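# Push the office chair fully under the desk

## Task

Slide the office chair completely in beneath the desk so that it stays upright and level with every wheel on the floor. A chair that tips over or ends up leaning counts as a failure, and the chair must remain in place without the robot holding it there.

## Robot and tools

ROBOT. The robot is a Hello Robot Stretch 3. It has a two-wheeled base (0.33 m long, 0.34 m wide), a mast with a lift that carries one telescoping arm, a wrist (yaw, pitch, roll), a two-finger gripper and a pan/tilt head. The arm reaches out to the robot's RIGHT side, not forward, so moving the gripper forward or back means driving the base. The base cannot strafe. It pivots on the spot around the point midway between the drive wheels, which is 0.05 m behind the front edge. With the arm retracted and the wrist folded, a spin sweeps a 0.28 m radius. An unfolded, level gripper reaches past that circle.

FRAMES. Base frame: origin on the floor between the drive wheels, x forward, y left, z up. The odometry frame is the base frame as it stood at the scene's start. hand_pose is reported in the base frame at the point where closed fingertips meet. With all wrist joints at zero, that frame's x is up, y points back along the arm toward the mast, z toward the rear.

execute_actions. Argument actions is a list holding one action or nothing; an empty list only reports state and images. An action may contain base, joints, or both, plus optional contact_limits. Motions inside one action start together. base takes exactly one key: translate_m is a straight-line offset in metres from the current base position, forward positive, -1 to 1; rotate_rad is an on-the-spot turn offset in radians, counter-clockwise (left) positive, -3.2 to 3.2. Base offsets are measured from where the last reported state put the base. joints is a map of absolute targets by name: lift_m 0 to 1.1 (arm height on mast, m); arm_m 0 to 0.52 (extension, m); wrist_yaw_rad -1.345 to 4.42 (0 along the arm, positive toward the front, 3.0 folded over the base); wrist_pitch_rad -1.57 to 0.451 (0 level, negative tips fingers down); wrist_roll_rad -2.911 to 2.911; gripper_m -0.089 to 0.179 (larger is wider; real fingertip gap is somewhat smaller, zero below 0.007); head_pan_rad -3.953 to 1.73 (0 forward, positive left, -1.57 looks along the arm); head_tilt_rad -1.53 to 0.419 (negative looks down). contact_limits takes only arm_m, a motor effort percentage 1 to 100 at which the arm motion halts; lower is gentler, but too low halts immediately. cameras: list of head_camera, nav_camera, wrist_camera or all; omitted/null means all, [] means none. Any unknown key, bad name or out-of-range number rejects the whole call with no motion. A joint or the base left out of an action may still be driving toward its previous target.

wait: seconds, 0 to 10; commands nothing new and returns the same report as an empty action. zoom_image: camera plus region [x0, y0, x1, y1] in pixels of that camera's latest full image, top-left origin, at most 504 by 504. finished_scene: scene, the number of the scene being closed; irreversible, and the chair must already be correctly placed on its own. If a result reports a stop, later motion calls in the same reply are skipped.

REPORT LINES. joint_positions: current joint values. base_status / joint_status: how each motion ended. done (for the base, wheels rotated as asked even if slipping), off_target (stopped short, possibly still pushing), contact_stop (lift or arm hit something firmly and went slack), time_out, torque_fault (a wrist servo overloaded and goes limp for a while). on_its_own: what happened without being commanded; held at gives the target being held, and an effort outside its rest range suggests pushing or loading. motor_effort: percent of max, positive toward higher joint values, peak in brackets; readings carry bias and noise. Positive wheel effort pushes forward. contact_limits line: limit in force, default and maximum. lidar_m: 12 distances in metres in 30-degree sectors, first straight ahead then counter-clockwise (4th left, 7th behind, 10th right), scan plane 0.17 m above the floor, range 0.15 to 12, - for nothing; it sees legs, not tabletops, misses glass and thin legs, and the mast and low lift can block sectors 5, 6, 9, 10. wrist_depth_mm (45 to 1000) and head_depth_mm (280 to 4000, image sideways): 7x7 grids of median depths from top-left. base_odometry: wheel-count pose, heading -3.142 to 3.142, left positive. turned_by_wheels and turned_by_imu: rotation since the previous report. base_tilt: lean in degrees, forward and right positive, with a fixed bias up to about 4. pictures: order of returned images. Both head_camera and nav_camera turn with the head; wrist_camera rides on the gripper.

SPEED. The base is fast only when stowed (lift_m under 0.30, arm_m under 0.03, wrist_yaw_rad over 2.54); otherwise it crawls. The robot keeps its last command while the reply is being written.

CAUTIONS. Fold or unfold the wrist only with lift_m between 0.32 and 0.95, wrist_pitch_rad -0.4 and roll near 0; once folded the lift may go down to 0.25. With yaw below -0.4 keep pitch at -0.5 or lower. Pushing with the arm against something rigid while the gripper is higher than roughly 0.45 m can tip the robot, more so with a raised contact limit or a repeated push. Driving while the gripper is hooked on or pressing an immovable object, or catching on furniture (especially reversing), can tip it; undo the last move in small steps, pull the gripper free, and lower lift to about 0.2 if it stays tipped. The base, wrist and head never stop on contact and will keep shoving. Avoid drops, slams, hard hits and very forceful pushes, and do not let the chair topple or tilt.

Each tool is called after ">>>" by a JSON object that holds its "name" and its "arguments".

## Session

>>> {"name": "execute_actions", "arguments": {"actions": [{"joints":{"head_tilt_rad":-0.5}}], "cameras": ["nav_camera"]}}

>>> {"name": "execute_actions", "arguments": {"actions": [{"joints":{"head_pan_rad":-3.0}}], "cameras": ["nav_camera"]}}

Scene clock: 0.87 s.
base_odometry: x=+0.000 y=+0.000 heading=+0.000 (m, m, rad; odometry frame)
turned_by_wheels: +0.000 (rad since the last result)
turned_by_imu: +0.000 (rad since the last result)
base_tilt: forward=-1.0 right=-1.3 (deg)
lidar_m: 1.25 1.25 1.43 1.10 1.09 1.26 2.27 2.23 2.87 1.23 1.24 1.47
head_depth_mm: 1129 1245 1373 1555 1730 1523 1263 / 1105 1210 1340 1504 1704 1524 1262 / 1074 1175 1303 1445 1650 1530 1256 / 1048 1146 1264 1404 1586 1515 1261 / 1025 1121 1226 1357 1527 1520 1263 / 1001 1083 1196 1324 1477 1510 1264 / 981 1066 1164 1287 1432 1518 1266
base_status: not commanded
joint_positions: lift_m=+0.591 arm_m=-0.002 wrist_yaw_rad=+2.918 wrist_pitch_rad=-0.450 wrist_roll_rad=-0.018 gripper_m=+0.037 head_pan_rad=-0.016 head_tilt_rad=-0.493
joint_status: all done
motor_effort: left_wheel=+0(0) right_wheel=+0(0) lift_m=+38(38) arm_m=+0(0) wrist_yaw_rad=+0(0) wrist_pitch_rad=+4(4) wrist_roll_rad=+0(0) gripper_m=+0(0) head_pan_rad=+0(1) head_tilt_rad=-3(40) (%)
hand_pose: x=+0.0277 y=+0.0718 z=+0.5965 quat_wxyz=(+0.233, +0.696, +0.082, +0.674) (m; base frame)
wrist_depth_mm: 774 923 - - - - - / 881 - - - - - - / 909 - - - - - - / - - - - - - - / - - - - - 952 912 / 867 849 - 811 - 823 800 / 739 739 701 727 705 699 703
pictures: nav_camera (sideways: a quarter turn counterclockwise sets it upright)
Images, in order (width x height): nav_camera 672x504.

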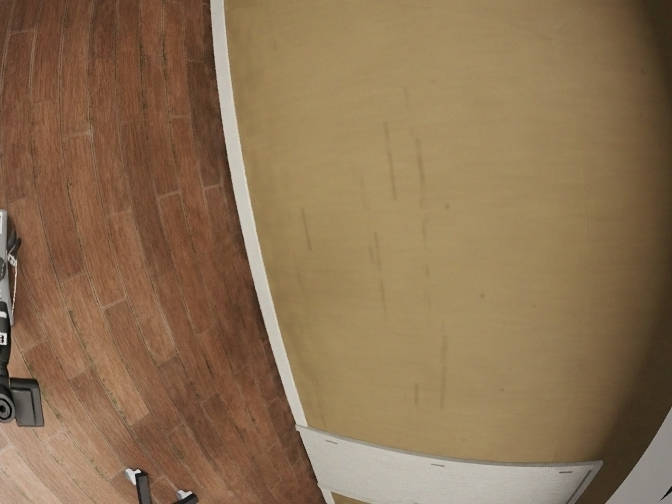

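Scene clock: 2.83 s.
base_odometry: x=+0.000 y=+0.000 heading=+0.000 (m, m, rad; odometry frame)
turned_by_wheels: +0.000 (rad since the last result)
turned_by_imu: +0.000 (rad since the last result)
base_tilt: forward=-1.1 right=-1.3 (deg)
lidar_m: 1.25 1.25 1.43 1.10 1.10 1.26 2.28 2.23 2.88 1.23 1.24 1.47
head_depth_mm: 2142 2315 2607 2585 1920 1524 1267 / 2122 2320 2561 2602 1909 1524 1262 / 2086 2252 2470 2449 1911 1520 1273 / 2106 2230 2477 2467 1896 1514 1261 / 2081 2229 2458 2449 1914 1526 1263 / 2066 2215 2395 2456 1918 1521 1260 / 2044 2221 2441 2592 1920 1523 1268
base_status: not commanded
joint_positions: lift_m=+0.591 arm_m=-0.002 wrist_yaw_rad=+2.918 wrist_pitch_rad=-0.450 wrist_roll_rad=-0.018 gripper_m=+0.037 head_pan_rad=-2.993 head_tilt_rad=-0.494
joint_status: all done
motor_effort: left_wheel=+0(0) right_wheel=+0(0) lift_m=+39(39) arm_m=+0(0) wrist_yaw_rad=+0(1) wrist_pitch_rad=+4(5) wrist_roll_rad=+0(1) gripper_m=+0(0) head_pan_rad=-3(32) head_tilt_rad=-2(4) (%)
hand_pose: x=+0.0277 y=+0.0718 z=+0.5965 quat_wxyz=(+0.233, +0.696, +0.082, +0.674) (m; base frame)
wrist_depth_mm: 792 917 - - - - - / 859 - - - - - - / 912 - - - - - - / - - - - - - - / - - - - - 917 933 / 865 846 - 797 - 797 784 / 765 736 724 723 713 697 684
pictures: nav_camera (sideways: a quarter turn counterclockwise sets it upright)
Images, in order (width x height): nav_camera 672x504.

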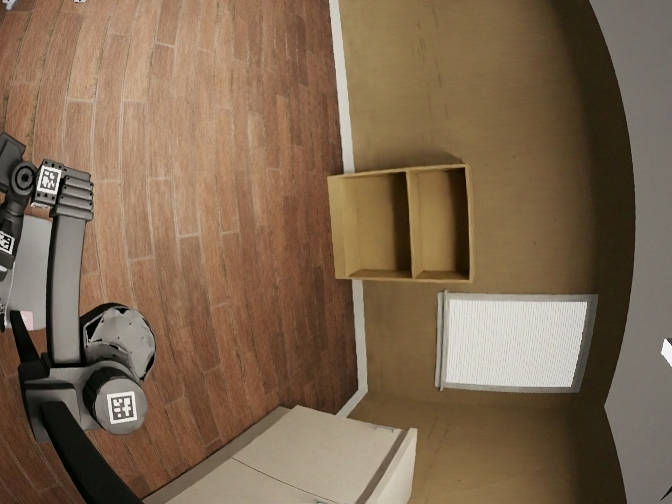

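>>> {"name": "execute_actions", "arguments": {"actions": [{"base":{"rotate_rad":-1.33},"joints":{"head_pan_rad":0}}], "cameras": ["nav_camera"]}}

Scene clock: 6.00 s.
base_odometry: x=+0.000 y=+0.000 heading=-1.330 (m, m, rad; odometry frame)
turned_by_wheels: -1.330 (rad since the last result)
turned_by_imu: -1.338 (rad since the last result)
base_tilt: forward=-1.0 right=-1.3 (deg)
lidar_m: 1.23 1.86 1.32 1.25 1.29 1.14 1.10 1.13 1.51 2.23 2.58 2.95
head_depth_mm: 2496 2637 2980 2603 1913 1522 1268 / 2482 2649 2977 2574 1845 1523 1264 / 2478 2647 2944 2581 1319 1482 1267 / 2506 2702 2977 1653 1322 1474 1266 / 2504 2739 1300 1439 1643 1478 1260 / 2508 2741 2848 2335 1922 1519 1256 / 2512 2727 3003 2588 1903 1509 1267
base_status: done
joint_positions: lift_m=+0.591 arm_m=-0.002 wrist_yaw_rad=+2.918 wrist_pitch_rad=-0.450 wrist_roll_rad=-0.018 gripper_m=+0.037 head_pan_rad=-0.007 head_tilt_rad=-0.494
joint_status: all done
motor_effort: left_wheel=+2(6) right_wheel=-2(6) lift_m=+38(38) arm_m=+0(0) wrist_yaw_rad=-1(1) wrist_pitch_rad=+4(4) wrist_roll_rad=+0(0) gripper_m=+0(0) head_pan_rad=+3(31) head_tilt_rad=-4(4) (%)
hand_pose: x=+0.0277 y=+0.0718 z=+0.5965 quat_wxyz=(+0.233, +0.696, +0.082, +0.674) (m; base frame)
wrist_depth_mm: - - - - - - - / - - - - - - - / - - - - - - - / - - - - - - - / - - - - - 948 925 / 856 875 - 830 - 815 784 / 733 757 745 711 714 690 689
pictures: nav_camera (sideways: a quarter turn counterclockwise sets it upright)
Images, in order (width x height): nav_camera 672x504.

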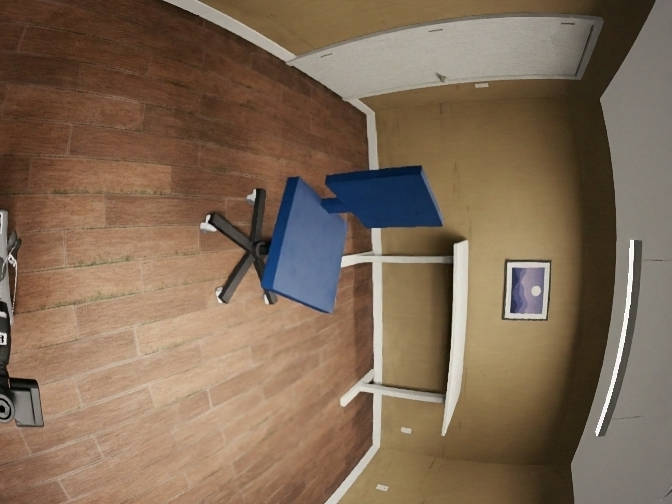

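>>> {"name": "execute_actions", "arguments": {"actions": [{"base":{"rotate_rad":0.5},"joints":{"lift_m":0.27,"wrist_yaw_rad":3.0}}], "cameras": []}}

>>> {"name": "execute_actions", "arguments": {"actions": [{"base":{"translate_m":1.0}}], "cameras": []}}

>>> {"name": "execute_actions", "arguments": {"actions": [{"base":{"translate_m":0.8}}], "cameras": []}}

>>> {"name": "execute_actions", "arguments": {"actions": [{"base":{"rotate_rad":-0.5},"joints":{"lift_m":0.62,"wrist_pitch_rad":-0.4,"head_pan_rad":-1.8,"head_tilt_rad":-0.7}}], "cameras": []}}

>>> {"name": "execute_actions", "arguments": {"actions": [{"joints":{"wrist_yaw_rad":0,"gripper_m":0.0}}], "cameras": []}}

>>> {"name": "execute_actions", "arguments": {"actions": [{"joints":{"wrist_pitch_rad":0,"arm_m":0.28}}], "cameras": ["nav_camera"]}}

Scene clock: 10.17 s.
base_odometry: x=+0.000 y=+0.000 heading=-0.830 (m, m, rad; odometry frame)
turned_by_wheels: +0.500 (rad since the last result)
turned_by_imu: +0.503 (rad since the last result)
base_tilt: forward=-1.1 right=-1.4 (deg)
lidar_m: 1.90 1.33 1.25 1.28 1.15 1.09 1.12 1.48 2.23 2.57 2.96 1.23
head_depth_mm: 2460 2685 1144 1269 1327 1435 1261 / 2597 2835 3050 2445 1836 1532 1259 / 2560 2829 3113 2578 1891 1525 1265 / 2095 2279 2505 2510 1904 1513 1264 / 1790 1917 2058 2255 1906 1520 1261 / 1585 1692 1806 1951 1900 1526 1263 / 1416 1480 1570 1685 1768 1516 1265
base_status: done
joint_positions: lift_m=+0.271 arm_m=-0.002 wrist_yaw_rad=+2.998 wrist_pitch_rad=-0.450 wrist_roll_rad=-0.018 gripper_m=+0.037 head_pan_rad=-0.007 head_tilt_rad=-0.494
joint_status: all done
motor_effort: left_wheel=-2(6) right_wheel=+2(6) lift_m=+14(32) arm_m=+0(0) wrist_yaw_rad=+2(2) wrist_pitch_rad=+4(4) wrist_roll_rad=+0(0) gripper_m=+0(0) head_pan_rad=+2(2) head_tilt_rad=-5(3) (%)
hand_pose: x=+0.0102 y=+0.0751 z=+0.2763 quat_wxyz=(+0.206, +0.692, +0.110, +0.683) (m; base frame)
wrist_depth_mm: - - - - - - 951 / - - - - - - - / 904 914 875 836 842 820 800 / 720 688 675 661 642 632 633 / 580 565 - 560 549 536 527 / 485 490 - - - 452 447 / 439 - - - 396 392 387
pictures: none
No camera images: the call's "cameras" was empty. Leave "cameras" out to get every camera's image.

Scene clock: 15.20 s.
base_odometry: x=+0.675 y=-0.738 heading=-0.830 (m, m, rad; odometry frame)
turned_by_wheels: +0.000 (rad since the last result)
turned_by_imu: +0.007 (rad since the last result)
base_tilt: forward=-1.1 right=-1.4 (deg)
lidar_m: 1.19 0.85 0.81 0.83 1.09 1.98 2.04 2.70 2.72 0.58 1.81 2.14
head_depth_mm: 1747 1872 2035 2218 1907 1524 1262 / 1831 1985 2161 2317 1898 1513 1264 / 1620 1808 2035 2259 1903 1518 1259 / 1318 1436 1581 1764 1836 1520 1259 / 1125 1216 1311 1439 1582 1514 1271 / 987 1050 1123 1209 1321 1417 1261 / 877 929 1001 1080 1152 1246 1235
base_status: done
joint_positions: lift_m=+0.271 arm_m=-0.002 wrist_yaw_rad=+2.999 wrist_pitch_rad=-0.450 wrist_roll_rad=-0.018 gripper_m=+0.037 head_pan_rad=-0.007 head_tilt_rad=-0.495
joint_status: not commanded
motor_effort: left_wheel=-2(8) right_wheel=+2(8) lift_m=+14(14) arm_m=+0(0) wrist_yaw_rad=+1(0) wrist_pitch_rad=+5(4) wrist_roll_rad=+0(0) gripper_m=+0(0) head_pan_rad=+2(2) head_tilt_rad=-4(3) (%)
hand_pose: x=+0.0100 y=+0.0751 z=+0.2763 quat_wxyz=(+0.206, +0.692, +0.110, +0.683) (m; base frame)
wrist_depth_mm: - - 893 805 730 676 632 / - - 942 868 794 710 664 / 942 915 869 845 824 750 711 / 727 708 688 667 657 649 633 / 583 565 - 552 553 522 521 / 493 500 - - - 453 442 / 432 - - - 397 392 387
pictures: none
No camera images: the call's "cameras" was empty. Leave "cameras" out to get every camera's image.

Scene clock: 19.63 s.
base_odometry: x=+1.215 y=-1.328 heading=-0.830 (m, m, rad; odometry frame)
turned_by_wheels: +0.000 (rad since the last result)
turned_by_imu: +0.005 (rad since the last result)
base_tilt: forward=-1.0 right=-1.4 (deg)
lidar_m: 0.65 0.46 0.43 0.46 0.61 1.47 2.76 0.88 3.30 2.15 1.40 1.43
head_depth_mm: 1161 1247 1352 1486 1632 1517 1266 / 1094 1255 1406 1556 1716 1517 1261 / 818 974 1095 1268 1484 1480 1260 / 699 766 841 928 1055 1209 1233 / 598 646 700 765 842 943 1066 / 525 560 600 646 702 767 847 / 466 494 524 559 603 650 706
base_status: done
joint_positions: lift_m=+0.271 arm_m=-0.002 wrist_yaw_rad=+2.999 wrist_pitch_rad=-0.450 wrist_roll_rad=-0.018 gripper_m=+0.037 head_pan_rad=-0.007 head_tilt_rad=-0.495
joint_status: not commanded
motor_effort: left_wheel=-2(7) right_wheel=+2(9) lift_m=+14(15) arm_m=+0(0) wrist_yaw_rad=+1(1) wrist_pitch_rad=+4(4) wrist_roll_rad=+0(0) gripper_m=+0(0) head_pan_rad=+2(2) head_tilt_rad=-3(4) (%)
hand_pose: x=+0.0100 y=+0.0751 z=+0.2763 quat_wxyz=(+0.206, +0.692, +0.111, +0.683) (m; base frame)
wrist_depth_mm: 673 - 515 471 427 379 351 / 759 681 564 518 460 405 374 / 831 763 623 577 513 442 404 / 730 687 661 615 550 480 444 / 589 573 - 547 556 512 486 / 484 502 - - - 452 444 / 436 - - - 396 394 386
pictures: none
No camera images: the call's "cameras" was empty. Leave "cameras" out to get every camera's image.

Scene clock: 23.63 s.
base_odometry: x=+1.215 y=-1.328 heading=-1.330 (m, m, rad; odometry frame)
turned_by_wheels: -0.500 (rad since the last result)
turned_by_imu: -0.502 (rad since the last result)
base_tilt: forward=-0.9 right=-1.4 (deg)
lidar_m: 1.43 0.63 0.45 0.42 0.46 0.63 1.59 2.78 0.88 3.30 2.10 1.39
head_depth_mm: 2940 3182 673 763 973 1328 1152 / 2863 3167 691 788 986 1329 1172 / 2911 3164 705 816 1006 1273 1176 / 2826 3134 720 842 1061 1330 1151 / 2756 3078 2229 1817 1539 1332 1169 / 2733 3074 2511 1949 1575 1333 1151 / 2694 3014 2547 1961 1582 1331 1154
base_status: done
joint_positions: lift_m=+0.619 arm_m=-0.002 wrist_yaw_rad=+2.999 wrist_pitch_rad=-0.419 wrist_roll_rad=-0.018 gripper_m=+0.037 head_pan_rad=-1.793 head_tilt_rad=-0.692
joint_status: all done
motor_effort: left_wheel=+2(8) right_wheel=-2(7) lift_m=+60(65) arm_m=-1(0) wrist_yaw_rad=-1(1) wrist_pitch_rad=+5(6) wrist_roll_rad=+0(0) gripper_m=+0(1) head_pan_rad=-3(33) head_tilt_rad=-6(28) (%)
hand_pose: x=+0.0106 y=+0.0791 z=+0.6317 quat_wxyz=(+0.195, +0.694, +0.100, +0.686) (m; base frame)
wrist_depth_mm: 403 - 426 432 446 457 471 / 429 - 461 465 478 502 511 / 466 480 513 508 523 551 572 / 508 528 559 574 588 623 656 / 563 602 - 625 641 696 750 / 625 645 - 739 - 823 849 / 696 729 - 767 770 733 745
pictures: none
No camera images: the call's "cameras" was empty. Leave "cameras" out to get every camera's image.

Scene clock: 26.13 s.
base_odometry: x=+1.215 y=-1.328 heading=-1.330 (m, m, rad; odometry frame)
turned_by_wheels: +0.000 (rad since the last result)
turned_by_imu: +0.000 (rad since the last result)
base_tilt: forward=-1.0 right=-1.3 (deg)
lidar_m: 1.43 0.63 0.45 0.43 0.47 0.62 1.60 2.78 0.88 3.30 2.11 1.40
head_depth_mm: 2935 3195 672 763 972 1333 1146 / 2865 3172 690 790 984 1328 1165 / 2891 3173 705 815 1002 1277 1165 / 2839 3124 719 845 1063 1332 - / 2771 3055 2228 1818 1554 1328 1151 / 2750 3029 2523 1940 1576 1331 1150 / 2683 3029 2514 1944 1585 1334 1153
base_status: not commanded
joint_positions: lift_m=+0.619 arm_m=-0.002 wrist_yaw_rad=+0.002 wrist_pitch_rad=-0.419 wrist_roll_rad=-0.018 gripper_m=+0.000 head_pan_rad=-1.793 head_tilt_rad=-0.692
joint_status: all done
motor_effort: left_wheel=+2(2) right_wheel=-2(3) lift_m=+60(60) arm_m=+0(0) wrist_yaw_rad=-1(2) wrist_pitch_rad=+6(5) wrist_roll_rad=+1(1) gripper_m=-3(80) head_pan_rad=-3(3) head_tilt_rad=-5(6) (%)
hand_pose: x=-0.0211 y=-0.3672 z=+0.6317 quat_wxyz=(+0.698, +0.149, -0.685, -0.145) (m; base frame)
wrist_depth_mm: - - - - 376 342 312 / - - - - 409 365 328 / - - - - 632 397 540 / - - - - 509 431 465 / - - - - 931 494 415 / 935 940 894 - 818 790 838 / 803 809 787 758 760 731 730
pictures: none
No camera images: the call's "cameras" was empty. Leave "cameras" out to get every camera's image.

Scene clock: 29.43 s.
base_odometry: x=+1.215 y=-1.328 heading=-1.330 (m, m, rad; odometry frame)
turned_by_wheels: +0.000 (rad since the last result)
turned_by_imu: +0.000 (rad since the last result)
base_tilt: forward=-1.0 right=-1.3 (deg)
lidar_m: 1.43 0.63 0.45 0.42 0.47 0.62 1.60 2.77 0.88 3.31 2.10 1.39
head_depth_mm: 2916 3167 672 761 974 1325 1151 / 2853 3167 693 787 988 1329 1172 / 2906 3196 706 815 946 1291 1129 / 2832 3143 718 841 - 1328 1153 / 2801 3079 2248 1817 1535 1331 1150 / 2699 3007 2545 1941 1591 1333 1152 / 2685 2984 2542 1933 1586 1336 1152
base_status: not commanded
joint_positions: lift_m=+0.619 arm_m=+0.280 wrist_yaw_rad=+0.000 wrist_pitch_rad=-0.022 wrist_roll_rad=-0.018 gripper_m=+0.000 head_pan_rad=-1.793 head_tilt_rad=-0.692
joint_status: all done
motor_effort: left_wheel=+1(2) right_wheel=-2(2) lift_m=+60(60) arm_m=+2(3) wrist_yaw_rad=+0(0) wrist_pitch_rad=+6(6) wrist_roll_rad=+1(0) gripper_m=-2(2) head_pan_rad=-3(3) head_tilt_rad=-6(6) (%)
hand_pose: x=-0.0214 y=-0.6803 z=+0.7283 quat_wxyz=(+0.714, +0.008, -0.700, -0.008) (m; base frame)
wrist_depth_mm: - - - - 155 140 128 / - - - - 161 143 131 / - - - - 166 147 133 / - - - - 169 151 136 / - - - - 173 156 140 / - - - - 173 160 144 / - - - - 191 164 148
pictures: nav_camera (sideways: a quarter turn counterclockwise sets it upright)
Images, in order (width x height): nav_camera 672x504.

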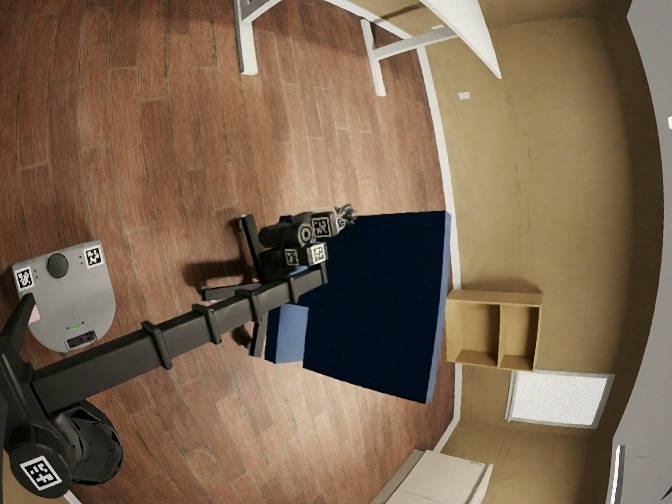

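>>> {"name": "execute_actions", "arguments": {"actions": [{"base":{"translate_m":-0.45},"joints":{"arm_m":0.31}}], "cameras": ["nav_camera"]}}

Scene clock: 36.43 s.
base_odometry: x=+1.107 y=-0.892 heading=-1.330 (m, m, rad; odometry frame)
turned_by_wheels: +0.000 (rad since the last result)
turned_by_imu: +0.040 (rad since the last result)
base_tilt: forward=-0.9 right=-1.3 (deg)
lidar_m: 1.69 0.63 0.47 0.45 0.47 0.65 1.84 2.34 3.14 0.91 2.64 1.74
head_depth_mm: 2899 3110 2487 1922 1570 1327 1149 / 2856 3117 2224 1808 1538 1325 1173 / 2824 3098 702 816 1032 1300 1126 / 2803 3083 716 830 - 1302 1148 / 2758 3044 735 840 1412 1330 1151 / 2719 3037 754 890 1407 1335 1151 / 2711 2976 802 1877 1585 1334 1150
base_status: done
joint_positions: lift_m=+0.619 arm_m=+0.309 wrist_yaw_rad=+0.197 wrist_pitch_rad=-0.024 wrist_roll_rad=-0.018 gripper_m=+0.000 head_pan_rad=-1.793 head_tilt_rad=-0.693
joint_status: all done
on_its_own: wrist_yaw_rad is held at +0.178, not at your +0.000, by its stall guard, which is not easing now; wrist_yaw_rad is at rest, and its effort (-13) is outside its rest range (-12 to +12)
motor_effort: left_wheel=+4(30) right_wheel=-7(60) lift_m=+60(60) arm_m=+4(8) wrist_yaw_rad=-13(76) wrist_pitch_rad=+7(7) wrist_roll_rad=+0(1) gripper_m=-5(12) head_pan_rad=-3(3) head_tilt_rad=-4(6) (%)
hand_pose: x=+0.0286 y=-0.7051 z=+0.7278 quat_wxyz=(+0.711, +0.078, -0.696, +0.062) (m; base frame)
wrist_depth_mm: - - 203 165 142 122 108 / - - 211 171 145 126 110 / - - 220 178 149 128 113 / - - 231 184 154 132 116 / - - 241 196 157 135 119 / - - 257 - 156 140 121 / - - - 206 173 142 124
pictures: nav_camera (sideways: a quarter turn counterclockwise sets it upright)
Images, in order (width x height): nav_camera 672x504.

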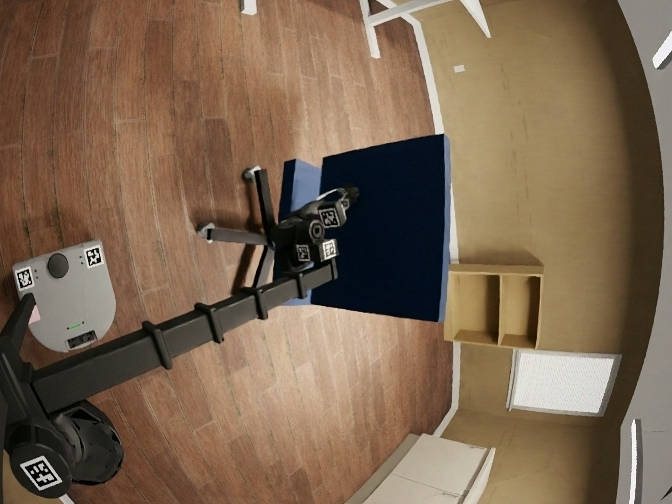

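>>> {"name": "execute_actions", "arguments": {"actions": [{"joints":{"arm_m":0.15,"wrist_yaw_rad":0}}], "cameras": []}}

>>> {"name": "execute_actions", "arguments": {"actions": [{"base":{"translate_m":-0.22}}], "cameras": []}}

>>> {"name": "execute_actions", "arguments": {"actions": [{"joints":{"arm_m":0.51,"head_pan_rad":-1.5}}], "cameras": ["nav_camera"]}}

Scene clock: 39.00 s.
base_odometry: x=+1.107 y=-0.892 heading=-1.330 (m, m, rad; odometry frame)
turned_by_wheels: +0.000 (rad since the last result)
turned_by_imu: +0.000 (rad since the last result)
base_tilt: forward=-1.0 right=-1.4 (deg)
lidar_m: 1.69 0.63 0.47 0.45 0.47 0.65 1.83 2.35 3.16 0.90 2.64 1.73
head_depth_mm: 2875 3139 2501 1940 1567 1326 1149 / 2859 3104 713 1767 1532 1328 1169 / 2783 3064 708 825 1026 - 1126 / 2797 3105 719 844 1029 - 1137 / 2763 3029 731 860 1080 1332 1152 / 2741 3007 746 878 1383 1332 1152 / 2709 3009 808 1888 1585 1330 1157
base_status: not commanded
joint_positions: lift_m=+0.619 arm_m=+0.150 wrist_yaw_rad=+0.001 wrist_pitch_rad=-0.022 wrist_roll_rad=-0.018 gripper_m=+0.000 head_pan_rad=-1.793 head_tilt_rad=-0.693
joint_status: all done
motor_effort: left_wheel=-1(11) right_wheel=+1(20) lift_m=+60(60) arm_m=-2(5) wrist_yaw_rad=+0(36) wrist_pitch_rad=+6(7) wrist_roll_rad=+1(0) gripper_m=-3(5) head_pan_rad=-3(3) head_tilt_rad=-4(4) (%)
hand_pose: x=-0.0213 y=-0.5509 z=+0.7282 quat_wxyz=(+0.714, +0.008, -0.700, -0.008) (m; base frame)
wrist_depth_mm: - - 314 285 257 240 220 / - - 324 293 266 247 228 / - - 338 302 275 251 236 / - - 349 312 286 260 240 / - - 366 334 293 269 247 / - - - - 295 276 252 / - - - 459 322 286 261
pictures: none
No camera images: the call's "cameras" was empty. Leave "cameras" out to get every camera's image.

Scene clock: 42.40 s.
base_odometry: x=+1.054 y=-0.678 heading=-1.330 (m, m, rad; odometry frame)
turned_by_wheels: +0.000 (rad since the last result)
turned_by_imu: -0.001 (rad since the last result)
base_tilt: forward=-1.1 right=-1.3 (deg)
lidar_m: 1.61 0.63 0.47 0.45 0.47 0.65 1.83 2.11 2.95 0.90 2.77 1.92
head_depth_mm: 2827 3161 2532 1931 1572 1326 1150 / 2835 3112 2508 1927 1569 1327 1173 / 2776 3061 2507 1932 1567 - 1127 / 2799 3101 2516 1282 1490 - 1137 / 2766 3054 674 775 1007 1330 1148 / 2720 3060 686 791 992 1282 1149 / 2693 3049 699 806 1038 1326 1151
base_status: done
joint_positions: lift_m=+0.619 arm_m=+0.150 wrist_yaw_rad=+0.001 wrist_pitch_rad=-0.022 wrist_roll_rad=-0.018 gripper_m=+0.000 head_pan_rad=-1.793 head_tilt_rad=-0.693
joint_status: not commanded
motor_effort: left_wheel=-1(5) right_wheel=+1(3) lift_m=+60(60) arm_m=-2(2) wrist_yaw_rad=+1(0) wrist_pitch_rad=+7(6) wrist_roll_rad=+0(0) gripper_m=-3(3) head_pan_rad=-3(3) head_tilt_rad=-5(4) (%)
hand_pose: x=-0.0213 y=-0.5509 z=+0.7282 quat_wxyz=(+0.714, +0.008, -0.700, -0.008) (m; base frame)
wrist_depth_mm: 306 273 247 224 - - - / 321 285 256 230 - - - / 331 298 264 240 - - - / 353 309 272 244 - - - / 372 324 285 259 - - - / - 343 296 - - - - / - 448 323 275 446 - -
pictures: none
No camera images: the call's "cameras" was empty. Leave "cameras" out to get every camera's image.

Scene clock: 46.27 s.
base_odometry: x=+1.054 y=-0.678 heading=-1.331 (m, m, rad; odometry frame)
turned_by_wheels: -0.001 (rad since the last result)
turned_by_imu: -0.122 (rad since the last result)
base_tilt: forward=-1.1 right=-1.3 (deg)
lidar_m: 2.11 0.73 0.49 0.45 0.46 0.58 1.25 2.04 2.60 0.92 0.93 1.94
head_depth_mm: 2686 2988 2483 1915 1588 1342 - / 2711 2957 2417 - 1574 1328 1148 / 2802 2949 875 1010 1536 1304 1149 / 2769 3091 711 829 1032 1331 1150 / 2806 3076 2418 1192 1033 1302 1149 / 2760 3074 2510 1241 1429 1332 1151 / 2802 3091 2534 1952 1537 1329 1156
base_status: not commanded
joint_positions: lift_m=+0.619 arm_m=+0.510 wrist_yaw_rad=-0.118 wrist_pitch_rad=-0.022 wrist_roll_rad=-0.018 gripper_m=+0.000 head_pan_rad=-1.507 head_tilt_rad=-0.693
joint_status: all done
on_its_own: wrist_yaw_rad is held at -0.085, not at your +0.000, by its stall guard, which is still easing; right_wheel is at rest, and its effort (+19) is outside its rest range (-18 to +18)
motor_effort: left_wheel=-12(23) right_wheel=+19(38) lift_m=+59(60) arm_m=+3(12) wrist_yaw_rad=+22(50) wrist_pitch_rad=+6(9) wrist_roll_rad=+0(0) gripper_m=-6(10) head_pan_rad=+2(20) head_tilt_rad=-5(5) (%)
hand_pose: x=-0.0514 y=-0.9085 z=+0.7282 quat_wxyz=(+0.712, -0.033, -0.700, -0.050) (m; base frame)
wrist_depth_mm: - 77 108 181 - - - / - 78 109 185 - - - / - 78 110 189 - - - / - 79 111 192 - - - / - 80 113 162 - - - / - 80 114 - - - - / - 81 109 201 - - -
pictures: nav_camera (sideways: a quarter turn counterclockwise sets it upright)
Images, in order (width x height): nav_camera 672x504.

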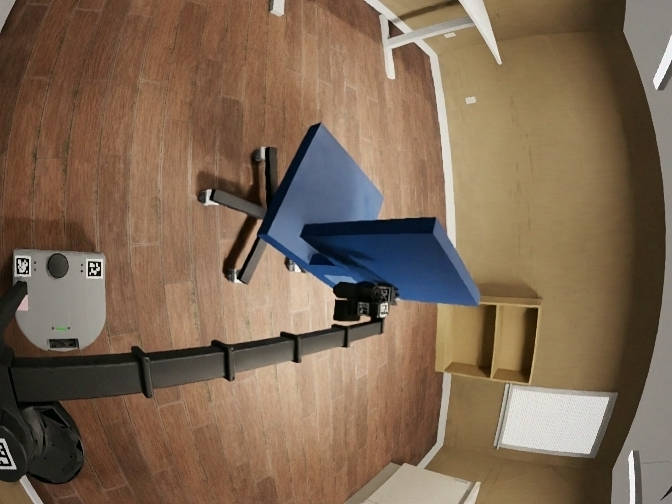

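>>> {"name": "execute_actions", "arguments": {"actions": [{"base":{"translate_m":-0.06}}], "cameras": []}}

>>> {"name": "execute_actions", "arguments": {"actions": [{"joints":{"arm_m":0,"wrist_pitch_rad":-0.4,"head_pan_rad":0,"head_tilt_rad":-0.6}}], "cameras": []}}

>>> {"name": "execute_actions", "arguments": {"actions": [{"joints":{"wrist_yaw_rad":3.0}}], "cameras": []}}

>>> {"name": "execute_actions", "arguments": {"actions": [{"joints":{"lift_m":0.27},"base":{"rotate_rad":1.07}}], "cameras": []}}

>>> {"name": "execute_actions", "arguments": {"actions": [{"base":{"translate_m":-0.77}}], "cameras": []}}

>>> {"name": "execute_actions", "arguments": {"actions": [{"base":{"rotate_rad":-1.39}}], "cameras": ["nav_camera"]}}

Scene clock: 48.70 s.
base_odometry: x=+1.040 y=-0.620 heading=-1.331 (m, m, rad; odometry frame)
turned_by_wheels: +0.000 (rad since the last result)
turned_by_imu: +0.000 (rad since the last result)
base_tilt: forward=-1.1 right=-1.2 (deg)
lidar_m: 2.17 0.72 0.48 0.44 0.45 0.57 1.22 1.99 2.53 3.08 0.94 1.99
head_depth_mm: 2709 2987 2482 1921 1597 1329 - / 2711 2992 2489 - 1578 1327 1145 / 2788 957 997 1223 1571 1318 1149 / 2787 3070 814 953 1488 1318 1150 / 2782 3052 700 808 1010 1337 1147 / 2777 3090 2524 1234 1094 1274 1155 / 2797 3088 2531 1279 1464 1330 1149
base_status: done
joint_positions: lift_m=+0.619 arm_m=+0.510 wrist_yaw_rad=-0.136 wrist_pitch_rad=-0.022 wrist_roll_rad=-0.018 gripper_m=+0.000 head_pan_rad=-1.507 head_tilt_rad=-0.693
joint_status: not commanded
on_its_own: wrist_yaw_rad is held at -0.135, not at your +0.000, by its stall guard, which is not easing now
motor_effort: left_wheel=+1(7) right_wheel=+0(6) lift_m=+59(59) arm_m=+2(3) wrist_yaw_rad=+1(6) wrist_pitch_rad=+6(6) wrist_roll_rad=+0(0) gripper_m=-2(3) head_pan_rad=+2(3) head_tilt_rad=-5(4) (%)
hand_pose: x=-0.0561 y=-0.9079 z=+0.7282 quat_wxyz=(+0.711, -0.039, -0.699, -0.057) (m; base frame)
wrist_depth_mm: 113 137 194 - - - - / 114 138 195 - - - - / 115 139 196 - - - - / 115 140 199 - - - - / 116 142 202 - - - - / 117 143 202 - - - - / 117 144 194 - - - -
pictures: none
No camera images: the call's "cameras" was empty. Leave "cameras" out to get every camera's image.

Scene clock: 53.63 s.
base_odometry: x=+1.040 y=-0.620 heading=-1.331 (m, m, rad; odometry frame)
turned_by_wheels: +0.000 (rad since the last result)
turned_by_imu: +0.000 (rad since the last result)
base_tilt: forward=-1.0 right=-1.4 (deg)
lidar_m: 2.17 0.72 0.48 0.44 0.45 0.57 1.23 1.99 2.53 3.09 0.94 1.99
head_depth_mm: 1843 2042 2302 2150 1698 1400 1193 / 1812 2032 2283 2158 1682 1395 1188 / 1802 1995 2249 2157 1697 1399 1191 / 1790 1995 2241 2186 1692 1404 1189 / 1790 1985 2233 2190 1696 1402 1186 / 1767 1953 2173 2079 1700 1399 1192 / 1668 1531 1502 1462 1423 1329 1196
base_status: not commanded
joint_positions: lift_m=+0.619 arm_m=+0.000 wrist_yaw_rad=-0.135 wrist_pitch_rad=-0.415 wrist_roll_rad=-0.018 gripper_m=+0.000 head_pan_rad=-0.007 head_tilt_rad=-0.606
joint_status: all done
on_its_own: wrist_yaw_rad is held at -0.135, not at your +0.000, by its stall guard, which is not easing now
motor_effort: left_wheel=+0(1) right_wheel=-1(1) lift_m=+59(59) arm_m=-2(3) wrist_yaw_rad=+2(1) wrist_pitch_rad=+4(6) wrist_roll_rad=+0(0) gripper_m=-3(3) head_pan_rad=+2(31) head_tilt_rad=+5(18) (%)
hand_pose: x=-0.0518 y=-0.3680 z=+0.6327 quat_wxyz=(+0.687, +0.101, -0.694, -0.191) (m; base frame)
wrist_depth_mm: 324 372 529 - - - - / - 388 553 - - - - / - 423 614 - - - - / 540 518 603 - - - - / - 457 - - - - - / 912 813 844 - 892 859 831 / 817 769 794 763 750 759 726
pictures: none
No camera images: the call's "cameras" was empty. Leave "cameras" out to get every camera's image.

Scene clock: 56.20 s.
base_odometry: x=+1.040 y=-0.620 heading=-1.331 (m, m, rad; odometry frame)
turned_by_wheels: +0.000 (rad since the last result)
turned_by_imu: +0.000 (rad since the last result)
base_tilt: forward=-1.0 right=-1.3 (deg)
lidar_m: 2.17 0.72 0.48 0.44 0.45 0.57 1.22 1.99 2.53 3.10 0.94 1.99
head_depth_mm: 1836 2040 2298 2152 1698 1392 1186 / 1818 2030 2262 2141 1685 1399 1192 / 1818 2017 2260 2147 1689 1400 1193 / 1787 1976 2249 2150 1698 1398 1185 / 1796 1980 2220 2157 1694 1395 1187 / 1773 1971 2185 2088 1700 1398 1194 / 1666 1534 1497 1466 1424 1332 1190
base_status: not commanded
joint_positions: lift_m=+0.619 arm_m=+0.000 wrist_yaw_rad=+2.998 wrist_pitch_rad=-0.415 wrist_roll_rad=-0.018 gripper_m=+0.000 head_pan_rad=-0.007 head_tilt_rad=-0.606
joint_status: all done
motor_effort: left_wheel=+1(1) right_wheel=-1(1) lift_m=+59(59) arm_m=-2(2) wrist_yaw_rad=+2(1) wrist_pitch_rad=+4(4) wrist_roll_rad=+0(0) gripper_m=-3(3) head_pan_rad=+2(3) head_tilt_rad=+4(4) (%)
hand_pose: x=+0.0109 y=+0.0773 z=+0.6327 quat_wxyz=(+0.194, +0.694, +0.098, +0.686) (m; base frame)
wrist_depth_mm: 378 - 417 449 466 494 528 / 404 416 450 482 510 552 601 / 434 461 493 527 564 614 670 / 478 495 554 579 627 696 750 / 514 555 608 615 701 789 831 / 572 608 662 - 809 821 879 / 629 693 726 784 761 744 724
pictures: none
No camera images: the call's "cameras" was empty. Leave "cameras" out to get every camera's image.

Scene clock: 60.20 s.
base_odometry: x=+1.040 y=-0.620 heading=-0.261 (m, m, rad; odometry frame)
turned_by_wheels: +1.070 (rad since the last result)
turned_by_imu: +1.076 (rad since the last result)
base_tilt: forward=-0.9 right=-1.3 (deg)
lidar_m: 0.47 0.44 0.45 0.58 1.29 1.99 2.58 3.09 0.94 1.99 2.17 0.70
head_depth_mm: 495 565 657 787 976 1242 1189 / 461 520 598 703 854 1079 1194 / 431 483 548 634 755 929 1133 / 405 450 507 581 679 818 1023 / 382 422 471 533 616 727 885 / 362 396 439 494 563 657 783 / 343 375 412 459 519 598 699
base_status: done
joint_positions: lift_m=+0.271 arm_m=+0.000 wrist_yaw_rad=+2.999 wrist_pitch_rad=-0.415 wrist_roll_rad=-0.018 gripper_m=+0.000 head_pan_rad=-0.007 head_tilt_rad=-0.606
joint_status: all done
motor_effort: left_wheel=-2(7) right_wheel=+2(6) lift_m=+14(54) arm_m=-2(2) wrist_yaw_rad=-1(3) wrist_pitch_rad=+4(5) wrist_roll_rad=+0(0) gripper_m=-3(3) head_pan_rad=+2(2) head_tilt_rad=+4(4) (%)
hand_pose: x=+0.0108 y=+0.0772 z=+0.2841 quat_wxyz=(+0.194, +0.694, +0.098, +0.686) (m; base frame)
wrist_depth_mm: - - 843 624 495 403 343 / - - 931 690 534 427 364 / - - 965 769 580 458 380 / 751 742 709 717 601 487 397 / 611 600 578 600 566 506 418 / 513 498 - - 480 468 436 / 440 - - - 408 401 405
pictures: none
No camera images: the call's "cameras" was empty. Leave "cameras" out to get every camera's image.

Scene clock: 64.47 s.
base_odometry: x=+0.296 y=-0.421 heading=-0.261 (m, m, rad; odometry frame)
turned_by_wheels: +0.000 (rad since the last result)
turned_by_imu: -0.005 (rad since the last result)
base_tilt: forward=-1.1 right=-1.3 (deg)
lidar_m: 1.14 1.07 1.09 1.39 1.52 1.54 2.00 2.40 2.74 0.68 2.20 1.64
head_depth_mm: 1269 1430 1635 1930 1703 1403 1194 / 1182 1336 1527 1795 1698 1398 1194 / 1104 1236 1397 1621 1694 1394 1194 / 1036 1151 1295 1478 1645 1405 1193 / 978 1078 1202 1365 1552 1392 1191 / 925 1015 1127 1257 1435 1400 1192 / 878 956 1057 1169 1326 1404 1192
base_status: done
joint_positions: lift_m=+0.271 arm_m=+0.000 wrist_yaw_rad=+2.999 wrist_pitch_rad=-0.415 wrist_roll_rad=-0.018 gripper_m=+0.000 head_pan_rad=-0.007 head_tilt_rad=-0.605
joint_status: not commanded
motor_effort: left_wheel=-2(11) right_wheel=+2(5) lift_m=+14(14) arm_m=-2(2) wrist_yaw_rad=+0(0) wrist_pitch_rad=+4(4) wrist_roll_rad=+1(0) gripper_m=-3(3) head_pan_rad=+2(2) head_tilt_rad=+4(5) (%)
hand_pose: x=+0.0106 y=+0.0772 z=+0.2840 quat_wxyz=(+0.194, +0.694, +0.098, +0.686) (m; base frame)
wrist_depth_mm: - - - - - 947 791 / - - - - - 984 840 / - - 924 946 904 867 818 / 781 749 735 702 680 673 654 / 615 589 587 597 587 562 551 / 501 509 - - 483 465 463 / 444 - - - 406 409 401
pictures: none
No camera images: the call's "cameras" was empty. Leave "cameras" out to get every camera's image.

Scene clock: 66.67 s.
base_odometry: x=+0.296 y=-0.421 heading=-1.651 (m, m, rad; odometry frame)
turned_by_wheels: -1.390 (rad since the last result)
turned_by_imu: -1.392 (rad since the last result)
base_tilt: forward=-1.1 right=-1.4 (deg)
lidar_m: 0.68 2.20 1.40 1.09 1.08 1.14 1.68 1.51 1.63 2.57 2.41 2.88
head_depth_mm: 2567 2960 2965 2141 553 677 1145 / 2461 2782 2708 526 569 677 1095 / 2357 2674 2878 535 586 704 1141 / 2285 2574 2799 549 606 729 1118 / 2224 2499 2700 554 625 757 1169 / 2117 2295 2587 570 646 862 1194 / 2075 2299 2554 1934 1653 1400 1188
base_status: done
joint_positions: lift_m=+0.271 arm_m=+0.000 wrist_yaw_rad=+2.999 wrist_pitch_rad=-0.415 wrist_roll_rad=-0.018 gripper_m=+0.000 head_pan_rad=-0.007 head_tilt_rad=-0.605
joint_status: not commanded
motor_effort: left_wheel=+2(10) right_wheel=-2(7) lift_m=+14(14) arm_m=-2(2) wrist_yaw_rad=+0(1) wrist_pitch_rad=+4(4) wrist_roll_rad=+0(0) gripper_m=-2(3) head_pan_rad=+2(3) head_tilt_rad=+2(2) (%)
hand_pose: x=+0.0106 y=+0.0772 z=+0.2840 quat_wxyz=(+0.194, +0.694, +0.098, +0.686) (m; base frame)
wrist_depth_mm: 778 - - - - - - / 820 911 - - - - - / 857 908 954 921 909 877 840 / 760 746 714 717 692 695 675 / 613 596 593 597 579 548 539 / 506 505 - - 480 468 466 / 443 - - - 407 405 396
pictures: nav_camera (sideways: a quarter turn counterclockwise sets it upright)
Images, in order (width x height): nav_camera 672x504.

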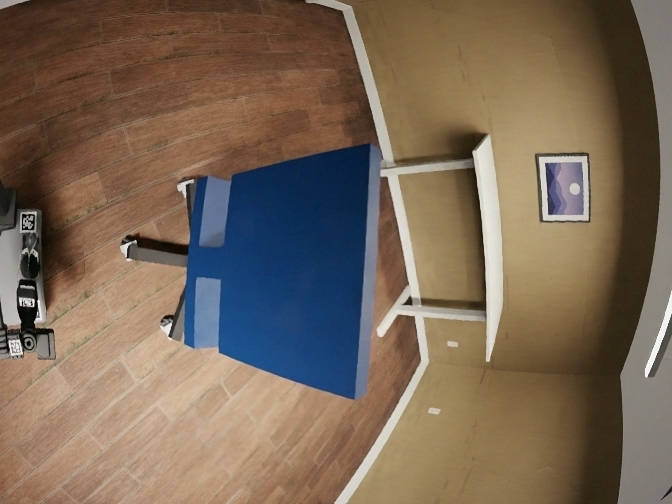

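>>> {"name": "execute_actions", "arguments": {"actions": [{"base":{"translate_m":0.31}}], "cameras": []}}

>>> {"name": "execute_actions", "arguments": {"actions": [{"base":{"translate_m":0.9}}], "cameras": ["nav_camera"]}}

Scene clock: 69.63 s.
base_odometry: x=+0.271 y=-0.730 heading=-1.651 (m, m, rad; odometry frame)
turned_by_wheels: +0.000 (rad since the last result)
turned_by_imu: +0.002 (rad since the last result)
base_tilt: forward=-1.1 right=-1.4 (deg)
lidar_m: 0.38 1.90 1.52 1.22 1.21 1.28 1.82 1.80 1.93 2.30 2.53 2.75
head_depth_mm: 2297 2552 2812 2149 1699 1296 776 / 2214 2518 2723 2159 1696 892 778 / 2135 2388 2684 2163 1706 891 295 / 2048 2292 2553 2169 1696 894 295 / 1991 2195 2484 2166 1701 892 295 / 1928 1757 2317 2098 1699 1407 295 / 1869 2011 2277 2161 1707 1403 302
base_status: done
joint_positions: lift_m=+0.271 arm_m=+0.000 wrist_yaw_rad=+2.999 wrist_pitch_rad=-0.415 wrist_roll_rad=-0.018 gripper_m=+0.000 head_pan_rad=-0.007 head_tilt_rad=-0.605
joint_status: not commanded
motor_effort: left_wheel=+2(10) right_wheel=-2(5) lift_m=+15(14) arm_m=-2(2) wrist_yaw_rad=+1(2) wrist_pitch_rad=+5(4) wrist_roll_rad=+1(0) gripper_m=-3(3) head_pan_rad=+3(2) head_tilt_rad=+5(3) (%)
hand_pose: x=+0.0106 y=+0.0772 z=+0.2840 quat_wxyz=(+0.194, +0.694, +0.098, +0.686) (m; base frame)
wrist_depth_mm: 857 - - - - - - / 894 - - - - - - / 895 - 972 933 913 864 848 / 759 735 727 700 700 679 663 / 608 584 582 600 583 529 422 / 509 499 - - 476 469 440 / 451 - - - 407 405 400
pictures: none
No camera images: the call's "cameras" was empty. Leave "cameras" out to get every camera's image.

Scene clock: 74.03 s.
base_odometry: x=+0.199 y=-1.627 heading=-1.651 (m, m, rad; odometry frame)
turned_by_wheels: +0.000 (rad since the last result)
turned_by_imu: -0.001 (rad since the last result)
base_tilt: forward=-1.1 right=-1.3 (deg)
lidar_m: 1.54 1.08 1.63 1.58 1.55 1.68 2.48 2.61 2.77 2.23 2.19 0.34
head_depth_mm: 1517 1302 1933 1936 1693 1403 762 / 1467 1304 1861 2030 1701 896 761 / 1402 1308 965 1989 1704 897 761 / 1347 1316 906 1932 1705 1403 778 / 1298 1308 856 1820 1717 1395 296 / 1254 1317 855 1723 1699 1409 296 / 1214 1271 808 1652 1614 1372 310
base_status: done
joint_positions: lift_m=+0.271 arm_m=+0.000 wrist_yaw_rad=+2.980 wrist_pitch_rad=-0.416 wrist_roll_rad=-0.018 gripper_m=+0.000 head_pan_rad=-0.006 head_tilt_rad=-0.602
joint_status: not commanded
on_its_own: right_wheel is at rest, and its effort (+20) is outside its rest range (-18 to +18); wrist_yaw_rad is at rest, and its effort (+13) is outside its rest range (-12 to +12)
motor_effort: left_wheel=+2(56) right_wheel=+20(42) lift_m=+16(17) arm_m=-2(2) wrist_yaw_rad=+13(16) wrist_pitch_rad=+5(5) wrist_roll_rad=+0(0) gripper_m=-3(3) head_pan_rad=+2(2) head_tilt_rad=+2(4) (%)
hand_pose: x=+0.0150 y=+0.0765 z=+0.2838 quat_wxyz=(+0.201, +0.695, +0.092, +0.684) (m; base frame)
wrist_depth_mm: - - - - - - - / - - - - - - - / - - 965 922 909 871 848 / 778 739 716 709 703 676 646 / 607 599 573 607 591 557 537 / 506 505 - - 476 468 461 / 444 - - - 406 403 397
pictures: nav_camera (sideways: a quarter turn counterclockwise sets it upright)
Images, in order (width x height): nav_camera 672x504.

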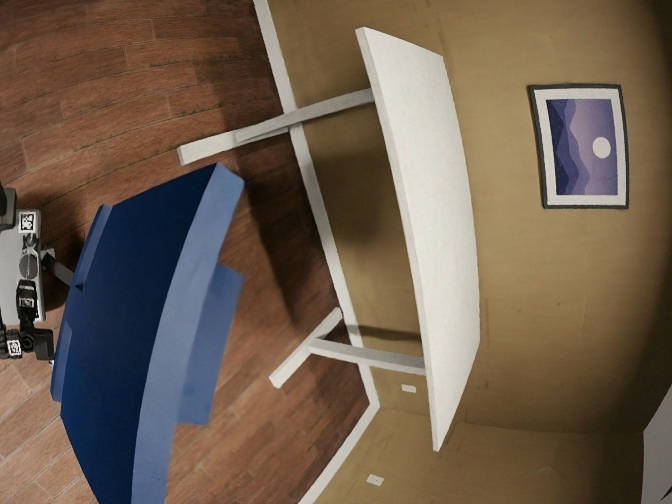

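>>> {"name": "execute_actions", "arguments": {"actions": [{"base":{"translate_m":-0.4},"joints":{"lift_m":0.34}}], "cameras": []}}

>>> {"name": "execute_actions", "arguments": {"actions": [{"joints":{"wrist_yaw_rad":0.5,"head_pan_rad":-0.9}}], "cameras": []}}

>>> {"name": "execute_actions", "arguments": {"actions": [{"joints":{"arm_m":0.5,"wrist_pitch_rad":0}}], "cameras": []}}

>>> {"name": "execute_actions", "arguments": {"actions": [{"base":{"rotate_rad":1.3}}], "cameras": ["nav_camera"]}}

Scene clock: 79.30 s.
base_odometry: x=+0.231 y=-1.228 heading=-1.651 (m, m, rad; odometry frame)
turned_by_wheels: +0.000 (rad since the last result)
turned_by_imu: -0.002 (rad since the last result)
base_tilt: forward=-1.2 right=-1.3 (deg)
lidar_m: 0.72 1.44 1.81 1.43 1.42 1.50 2.21 2.25 2.42 2.23 2.36 1.92
head_depth_mm: 1885 1575 2290 528 566 654 795 / 1806 1586 2303 552 607 707 1121 / 1744 1436 2180 576 653 775 1142 / 1676 1439 2094 605 707 896 1194 / 1614 1313 1942 651 800 1336 1193 / 1553 1311 1907 2061 1692 1396 1196 / 1507 1308 1762 1958 1711 1411 1195
base_status: done
joint_positions: lift_m=+0.339 arm_m=+0.000 wrist_yaw_rad=+2.999 wrist_pitch_rad=-0.416 wrist_roll_rad=-0.018 gripper_m=+0.000 head_pan_rad=-0.006 head_tilt_rad=-0.602
joint_status: all done
motor_effort: left_wheel=+0(9) right_wheel=+0(14) lift_m=+60(62) arm_m=-2(1) wrist_yaw_rad=+0(13) wrist_pitch_rad=+5(5) wrist_roll_rad=+0(0) gripper_m=-2(2) head_pan_rad=+2(1) head_tilt_rad=+2(1) (%)
hand_pose: x=+0.0107 y=+0.0772 z=+0.3523 quat_wxyz=(+0.194, +0.694, +0.098, +0.686) (m; base frame)
wrist_depth_mm: - - - - - - - / - - - - - - - / - - - - - - - / 871 871 849 834 805 776 765 / 709 702 683 698 679 638 644 / 580 568 587 - 566 544 536 / 506 505 - - 476 473 466
pictures: none
No camera images: the call's "cameras" was empty. Leave "cameras" out to get every camera's image.

Scene clock: 81.57 s.
base_odometry: x=+0.231 y=-1.228 heading=-1.651 (m, m, rad; odometry frame)
turned_by_wheels: +0.000 (rad since the last result)
turned_by_imu: +0.000 (rad since the last result)
base_tilt: forward=-1.0 right=-1.4 (deg)
lidar_m: 0.72 1.43 1.81 1.43 1.41 1.50 2.21 2.25 2.42 2.24 2.36 1.91
head_depth_mm: 1884 2064 2307 2177 1702 1399 1190 / 1935 2135 2389 2160 1699 1401 1191 / 2008 2196 2466 2171 1713 1406 1190 / 2047 2289 2584 2168 1706 1401 1196 / 2120 2337 2608 2175 1717 1408 1120 / 2200 2423 2703 2103 621 705 1120 / 2253 2511 2751 532 568 657 815
base_status: not commanded
joint_positions: lift_m=+0.339 arm_m=+0.000 wrist_yaw_rad=+0.502 wrist_pitch_rad=-0.416 wrist_roll_rad=-0.018 gripper_m=+0.000 head_pan_rad=-0.893 head_tilt_rad=-0.602
joint_status: all done
motor_effort: left_wheel=-1(0) right_wheel=+0(0) lift_m=+60(60) arm_m=-2(1) wrist_yaw_rad=-2(1) wrist_pitch_rad=+5(5) wrist_roll_rad=+0(0) gripper_m=-2(2) head_pan_rad=-3(31) head_tilt_rad=+1(2) (%)
hand_pose: x=+0.0866 y=-0.3422 z=+0.3523 quat_wxyz=(+0.712, +0.313, -0.627, +0.033) (m; base frame)
wrist_depth_mm: - - - - - - - / - - - - - - - / - - - - - - - / 880 848 849 808 824 794 772 / 671 702 679 698 676 645 634 / 459 503 584 - 568 545 540 / 498 490 493 491 479 472 471
pictures: none
No camera images: the call's "cameras" was empty. Leave "cameras" out to get every camera's image.

Scene clock: 86.43 s.
base_odometry: x=+0.231 y=-1.228 heading=-1.651 (m, m, rad; odometry frame)
turned_by_wheels: +0.000 (rad since the last result)
turned_by_imu: +0.000 (rad since the last result)
base_tilt: forward=-1.0 right=-1.4 (deg)
lidar_m: 0.72 1.43 1.81 1.43 1.42 1.50 2.20 2.25 2.42 2.24 2.36 1.92
head_depth_mm: 1879 2065 2313 2157 1705 1398 1192 / 1924 2140 2395 2159 1691 1400 1189 / 1993 2192 2476 2169 1709 1408 1193 / 2041 2273 2554 2172 1708 1405 1192 / 2110 2335 2636 2173 1711 1396 1123 / 2179 2430 2715 2082 620 706 1122 / 2270 2535 2788 531 566 658 815
base_status: not commanded
joint_positions: lift_m=+0.339 arm_m=+0.500 wrist_yaw_rad=+0.500 wrist_pitch_rad=-0.022 wrist_roll_rad=-0.018 gripper_m=+0.000 head_pan_rad=-0.893 head_tilt_rad=-0.602
joint_status: all done
motor_effort: left_wheel=+0(0) right_wheel=+0(0) lift_m=+60(60) arm_m=+2(1) wrist_yaw_rad=-1(2) wrist_pitch_rad=+6(7) wrist_roll_rad=+0(1) gripper_m=-2(3) head_pan_rad=-3(3) head_tilt_rad=+1(0) (%)
hand_pose: x=+0.1011 y=-0.8690 z=+0.4483 quat_wxyz=(+0.693, +0.181, -0.677, +0.169) (m; base frame)
wrist_depth_mm: - - - - - - - / - - - - - - - / - - - - - - - / - - - - - - - / - - - - - - - / - - - - - 933 912 / 768 769 752 740 744 725 732
pictures: none
No camera images: the call's "cameras" was empty. Leave "cameras" out to get every camera's image.

Scene clock: 90.07 s.
base_odometry: x=+0.231 y=-1.228 heading=-0.352 (m, m, rad; odometry frame)
turned_by_wheels: +1.299 (rad since the last result)
turned_by_imu: +0.993 (rad since the last result)
base_tilt: forward=-1.2 right=-1.3 (deg)
lidar_m: 1.90 1.43 1.39 1.46 2.04 2.28 2.40 2.26 2.37 1.93 0.69 1.41
head_depth_mm: 1730 1420 2207 2162 547 638 796 / 1685 1433 2125 530 574 676 1058 / 1636 1314 2039 554 606 720 1095 / 1588 1316 1969 571 640 831 1163 / 1550 1316 1925 2029 1615 1366 1191 / 1503 1318 1814 2003 1702 1401 1195 / 1478 1439 1797 1992 1700 1409 1192
base_status: rotate_rad off_target (by the wheels' count: +1.2991 of +1.3000)
joint_positions: lift_m=+0.339 arm_m=+0.500 wrist_yaw_rad=+0.465 wrist_pitch_rad=-0.021 wrist_roll_rad=-0.018 gripper_m=+0.000 head_pan_rad=-0.893 head_tilt_rad=-0.602
joint_status: not commanded
on_its_own: right_wheel is at rest, and its effort (+22) is outside its rest range (-18 to +18); wrist_yaw_rad is at rest, and its effort (+23) is outside its rest range (-12 to +12)
motor_effort: left_wheel=-15(53) right_wheel=+22(62) lift_m=+60(60) arm_m=-2(3) wrist_yaw_rad=+23(74) wrist_pitch_rad=+6(6) wrist_roll_rad=+0(0) gripper_m=-5(10) head_pan_rad=-2(3) head_tilt_rad=+2(0) (%)
hand_pose: x=+0.0933 y=-0.8738 z=+0.4485 quat_wxyz=(+0.696, +0.169, -0.680, +0.157) (m; base frame)
wrist_depth_mm: - - - - - - - / - - - - - - - / - - - - - - - / 254 239 229 - - - - / 131 127 123 164 - - - / 91 87 91 - - 942 923 / - 66 72 703 741 714 713
pictures: nav_camera (sideways: a quarter turn counterclockwise sets it upright)
Images, in order (width x height): nav_camera 672x504.

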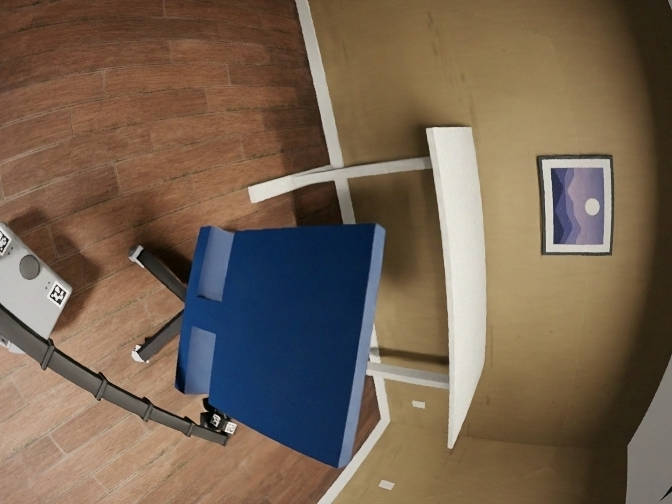

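>>> {"name": "execute_actions", "arguments": {"actions": [{"base":{"rotate_rad":0.7}}], "cameras": ["nav_camera"]}}

Scene clock: 93.27 s.
base_odometry: x=+0.231 y=-1.228 heading=+0.347 (m, m, rad; odometry frame)
turned_by_wheels: +0.699 (rad since the last result)
turned_by_imu: +0.177 (rad since the last result)
base_tilt: forward=-1.1 right=-1.3 (deg)
lidar_m: 1.70 1.44 1.43 1.61 2.23 2.22 2.52 2.20 2.33 1.91 0.72 1.46
head_depth_mm: 1640 1426 2040 544 583 675 814 / 1615 1310 2018 566 624 730 1121 / 1597 1310 1989 593 670 847 1140 / 1582 1316 1960 621 728 919 1192 / 1562 1322 1870 2096 1709 1399 1196 / 1549 1672 1935 2094 1716 1413 1191 / 1538 1705 1907 2078 1710 1405 1195
base_status: rotate_rad off_target (by the wheels' count: +0.6992 of +0.7000)
joint_positions: lift_m=+0.339 arm_m=+0.500 wrist_yaw_rad=+0.293 wrist_pitch_rad=-0.021 wrist_roll_rad=-0.018 gripper_m=+0.000 head_pan_rad=-0.893 head_tilt_rad=-0.602
joint_status: not commanded
on_its_own: wrist_yaw_rad is held at +0.305, not at your +0.500, by its stall guard, which is not easing now; right_wheel is at rest, and its effort (+22) is outside its rest range (-18 to +18)
motor_effort: left_wheel=-13(40) right_wheel=+22(53) lift_m=+59(60) arm_m=-1(2) wrist_yaw_rad=+7(42) wrist_pitch_rad=+6(7) wrist_roll_rad=+0(0) gripper_m=-3(6) head_pan_rad=-2(3) head_tilt_rad=+1(1) (%)
hand_pose: x=+0.0524 y=-0.8899 z=+0.4486 quat_wxyz=(+0.707, +0.110, -0.692, +0.097) (m; base frame)
wrist_depth_mm: - - - - - - - / - - - - - - - / - - - - - - - / 251 239 227 - - - - / 131 127 126 202 - - - / 91 87 92 - 973 917 943 / - 66 77 756 730 757 714
pictures: nav_camera (sideways: a quarter turn counterclockwise sets it upright)
Images, in order (width x height): nav_camera 672x504.

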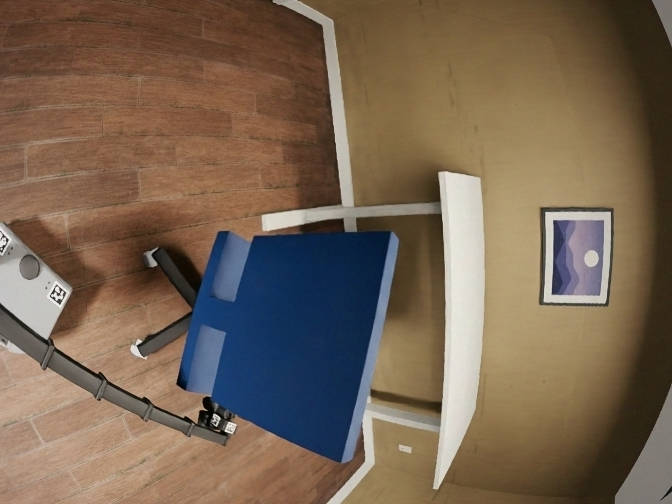

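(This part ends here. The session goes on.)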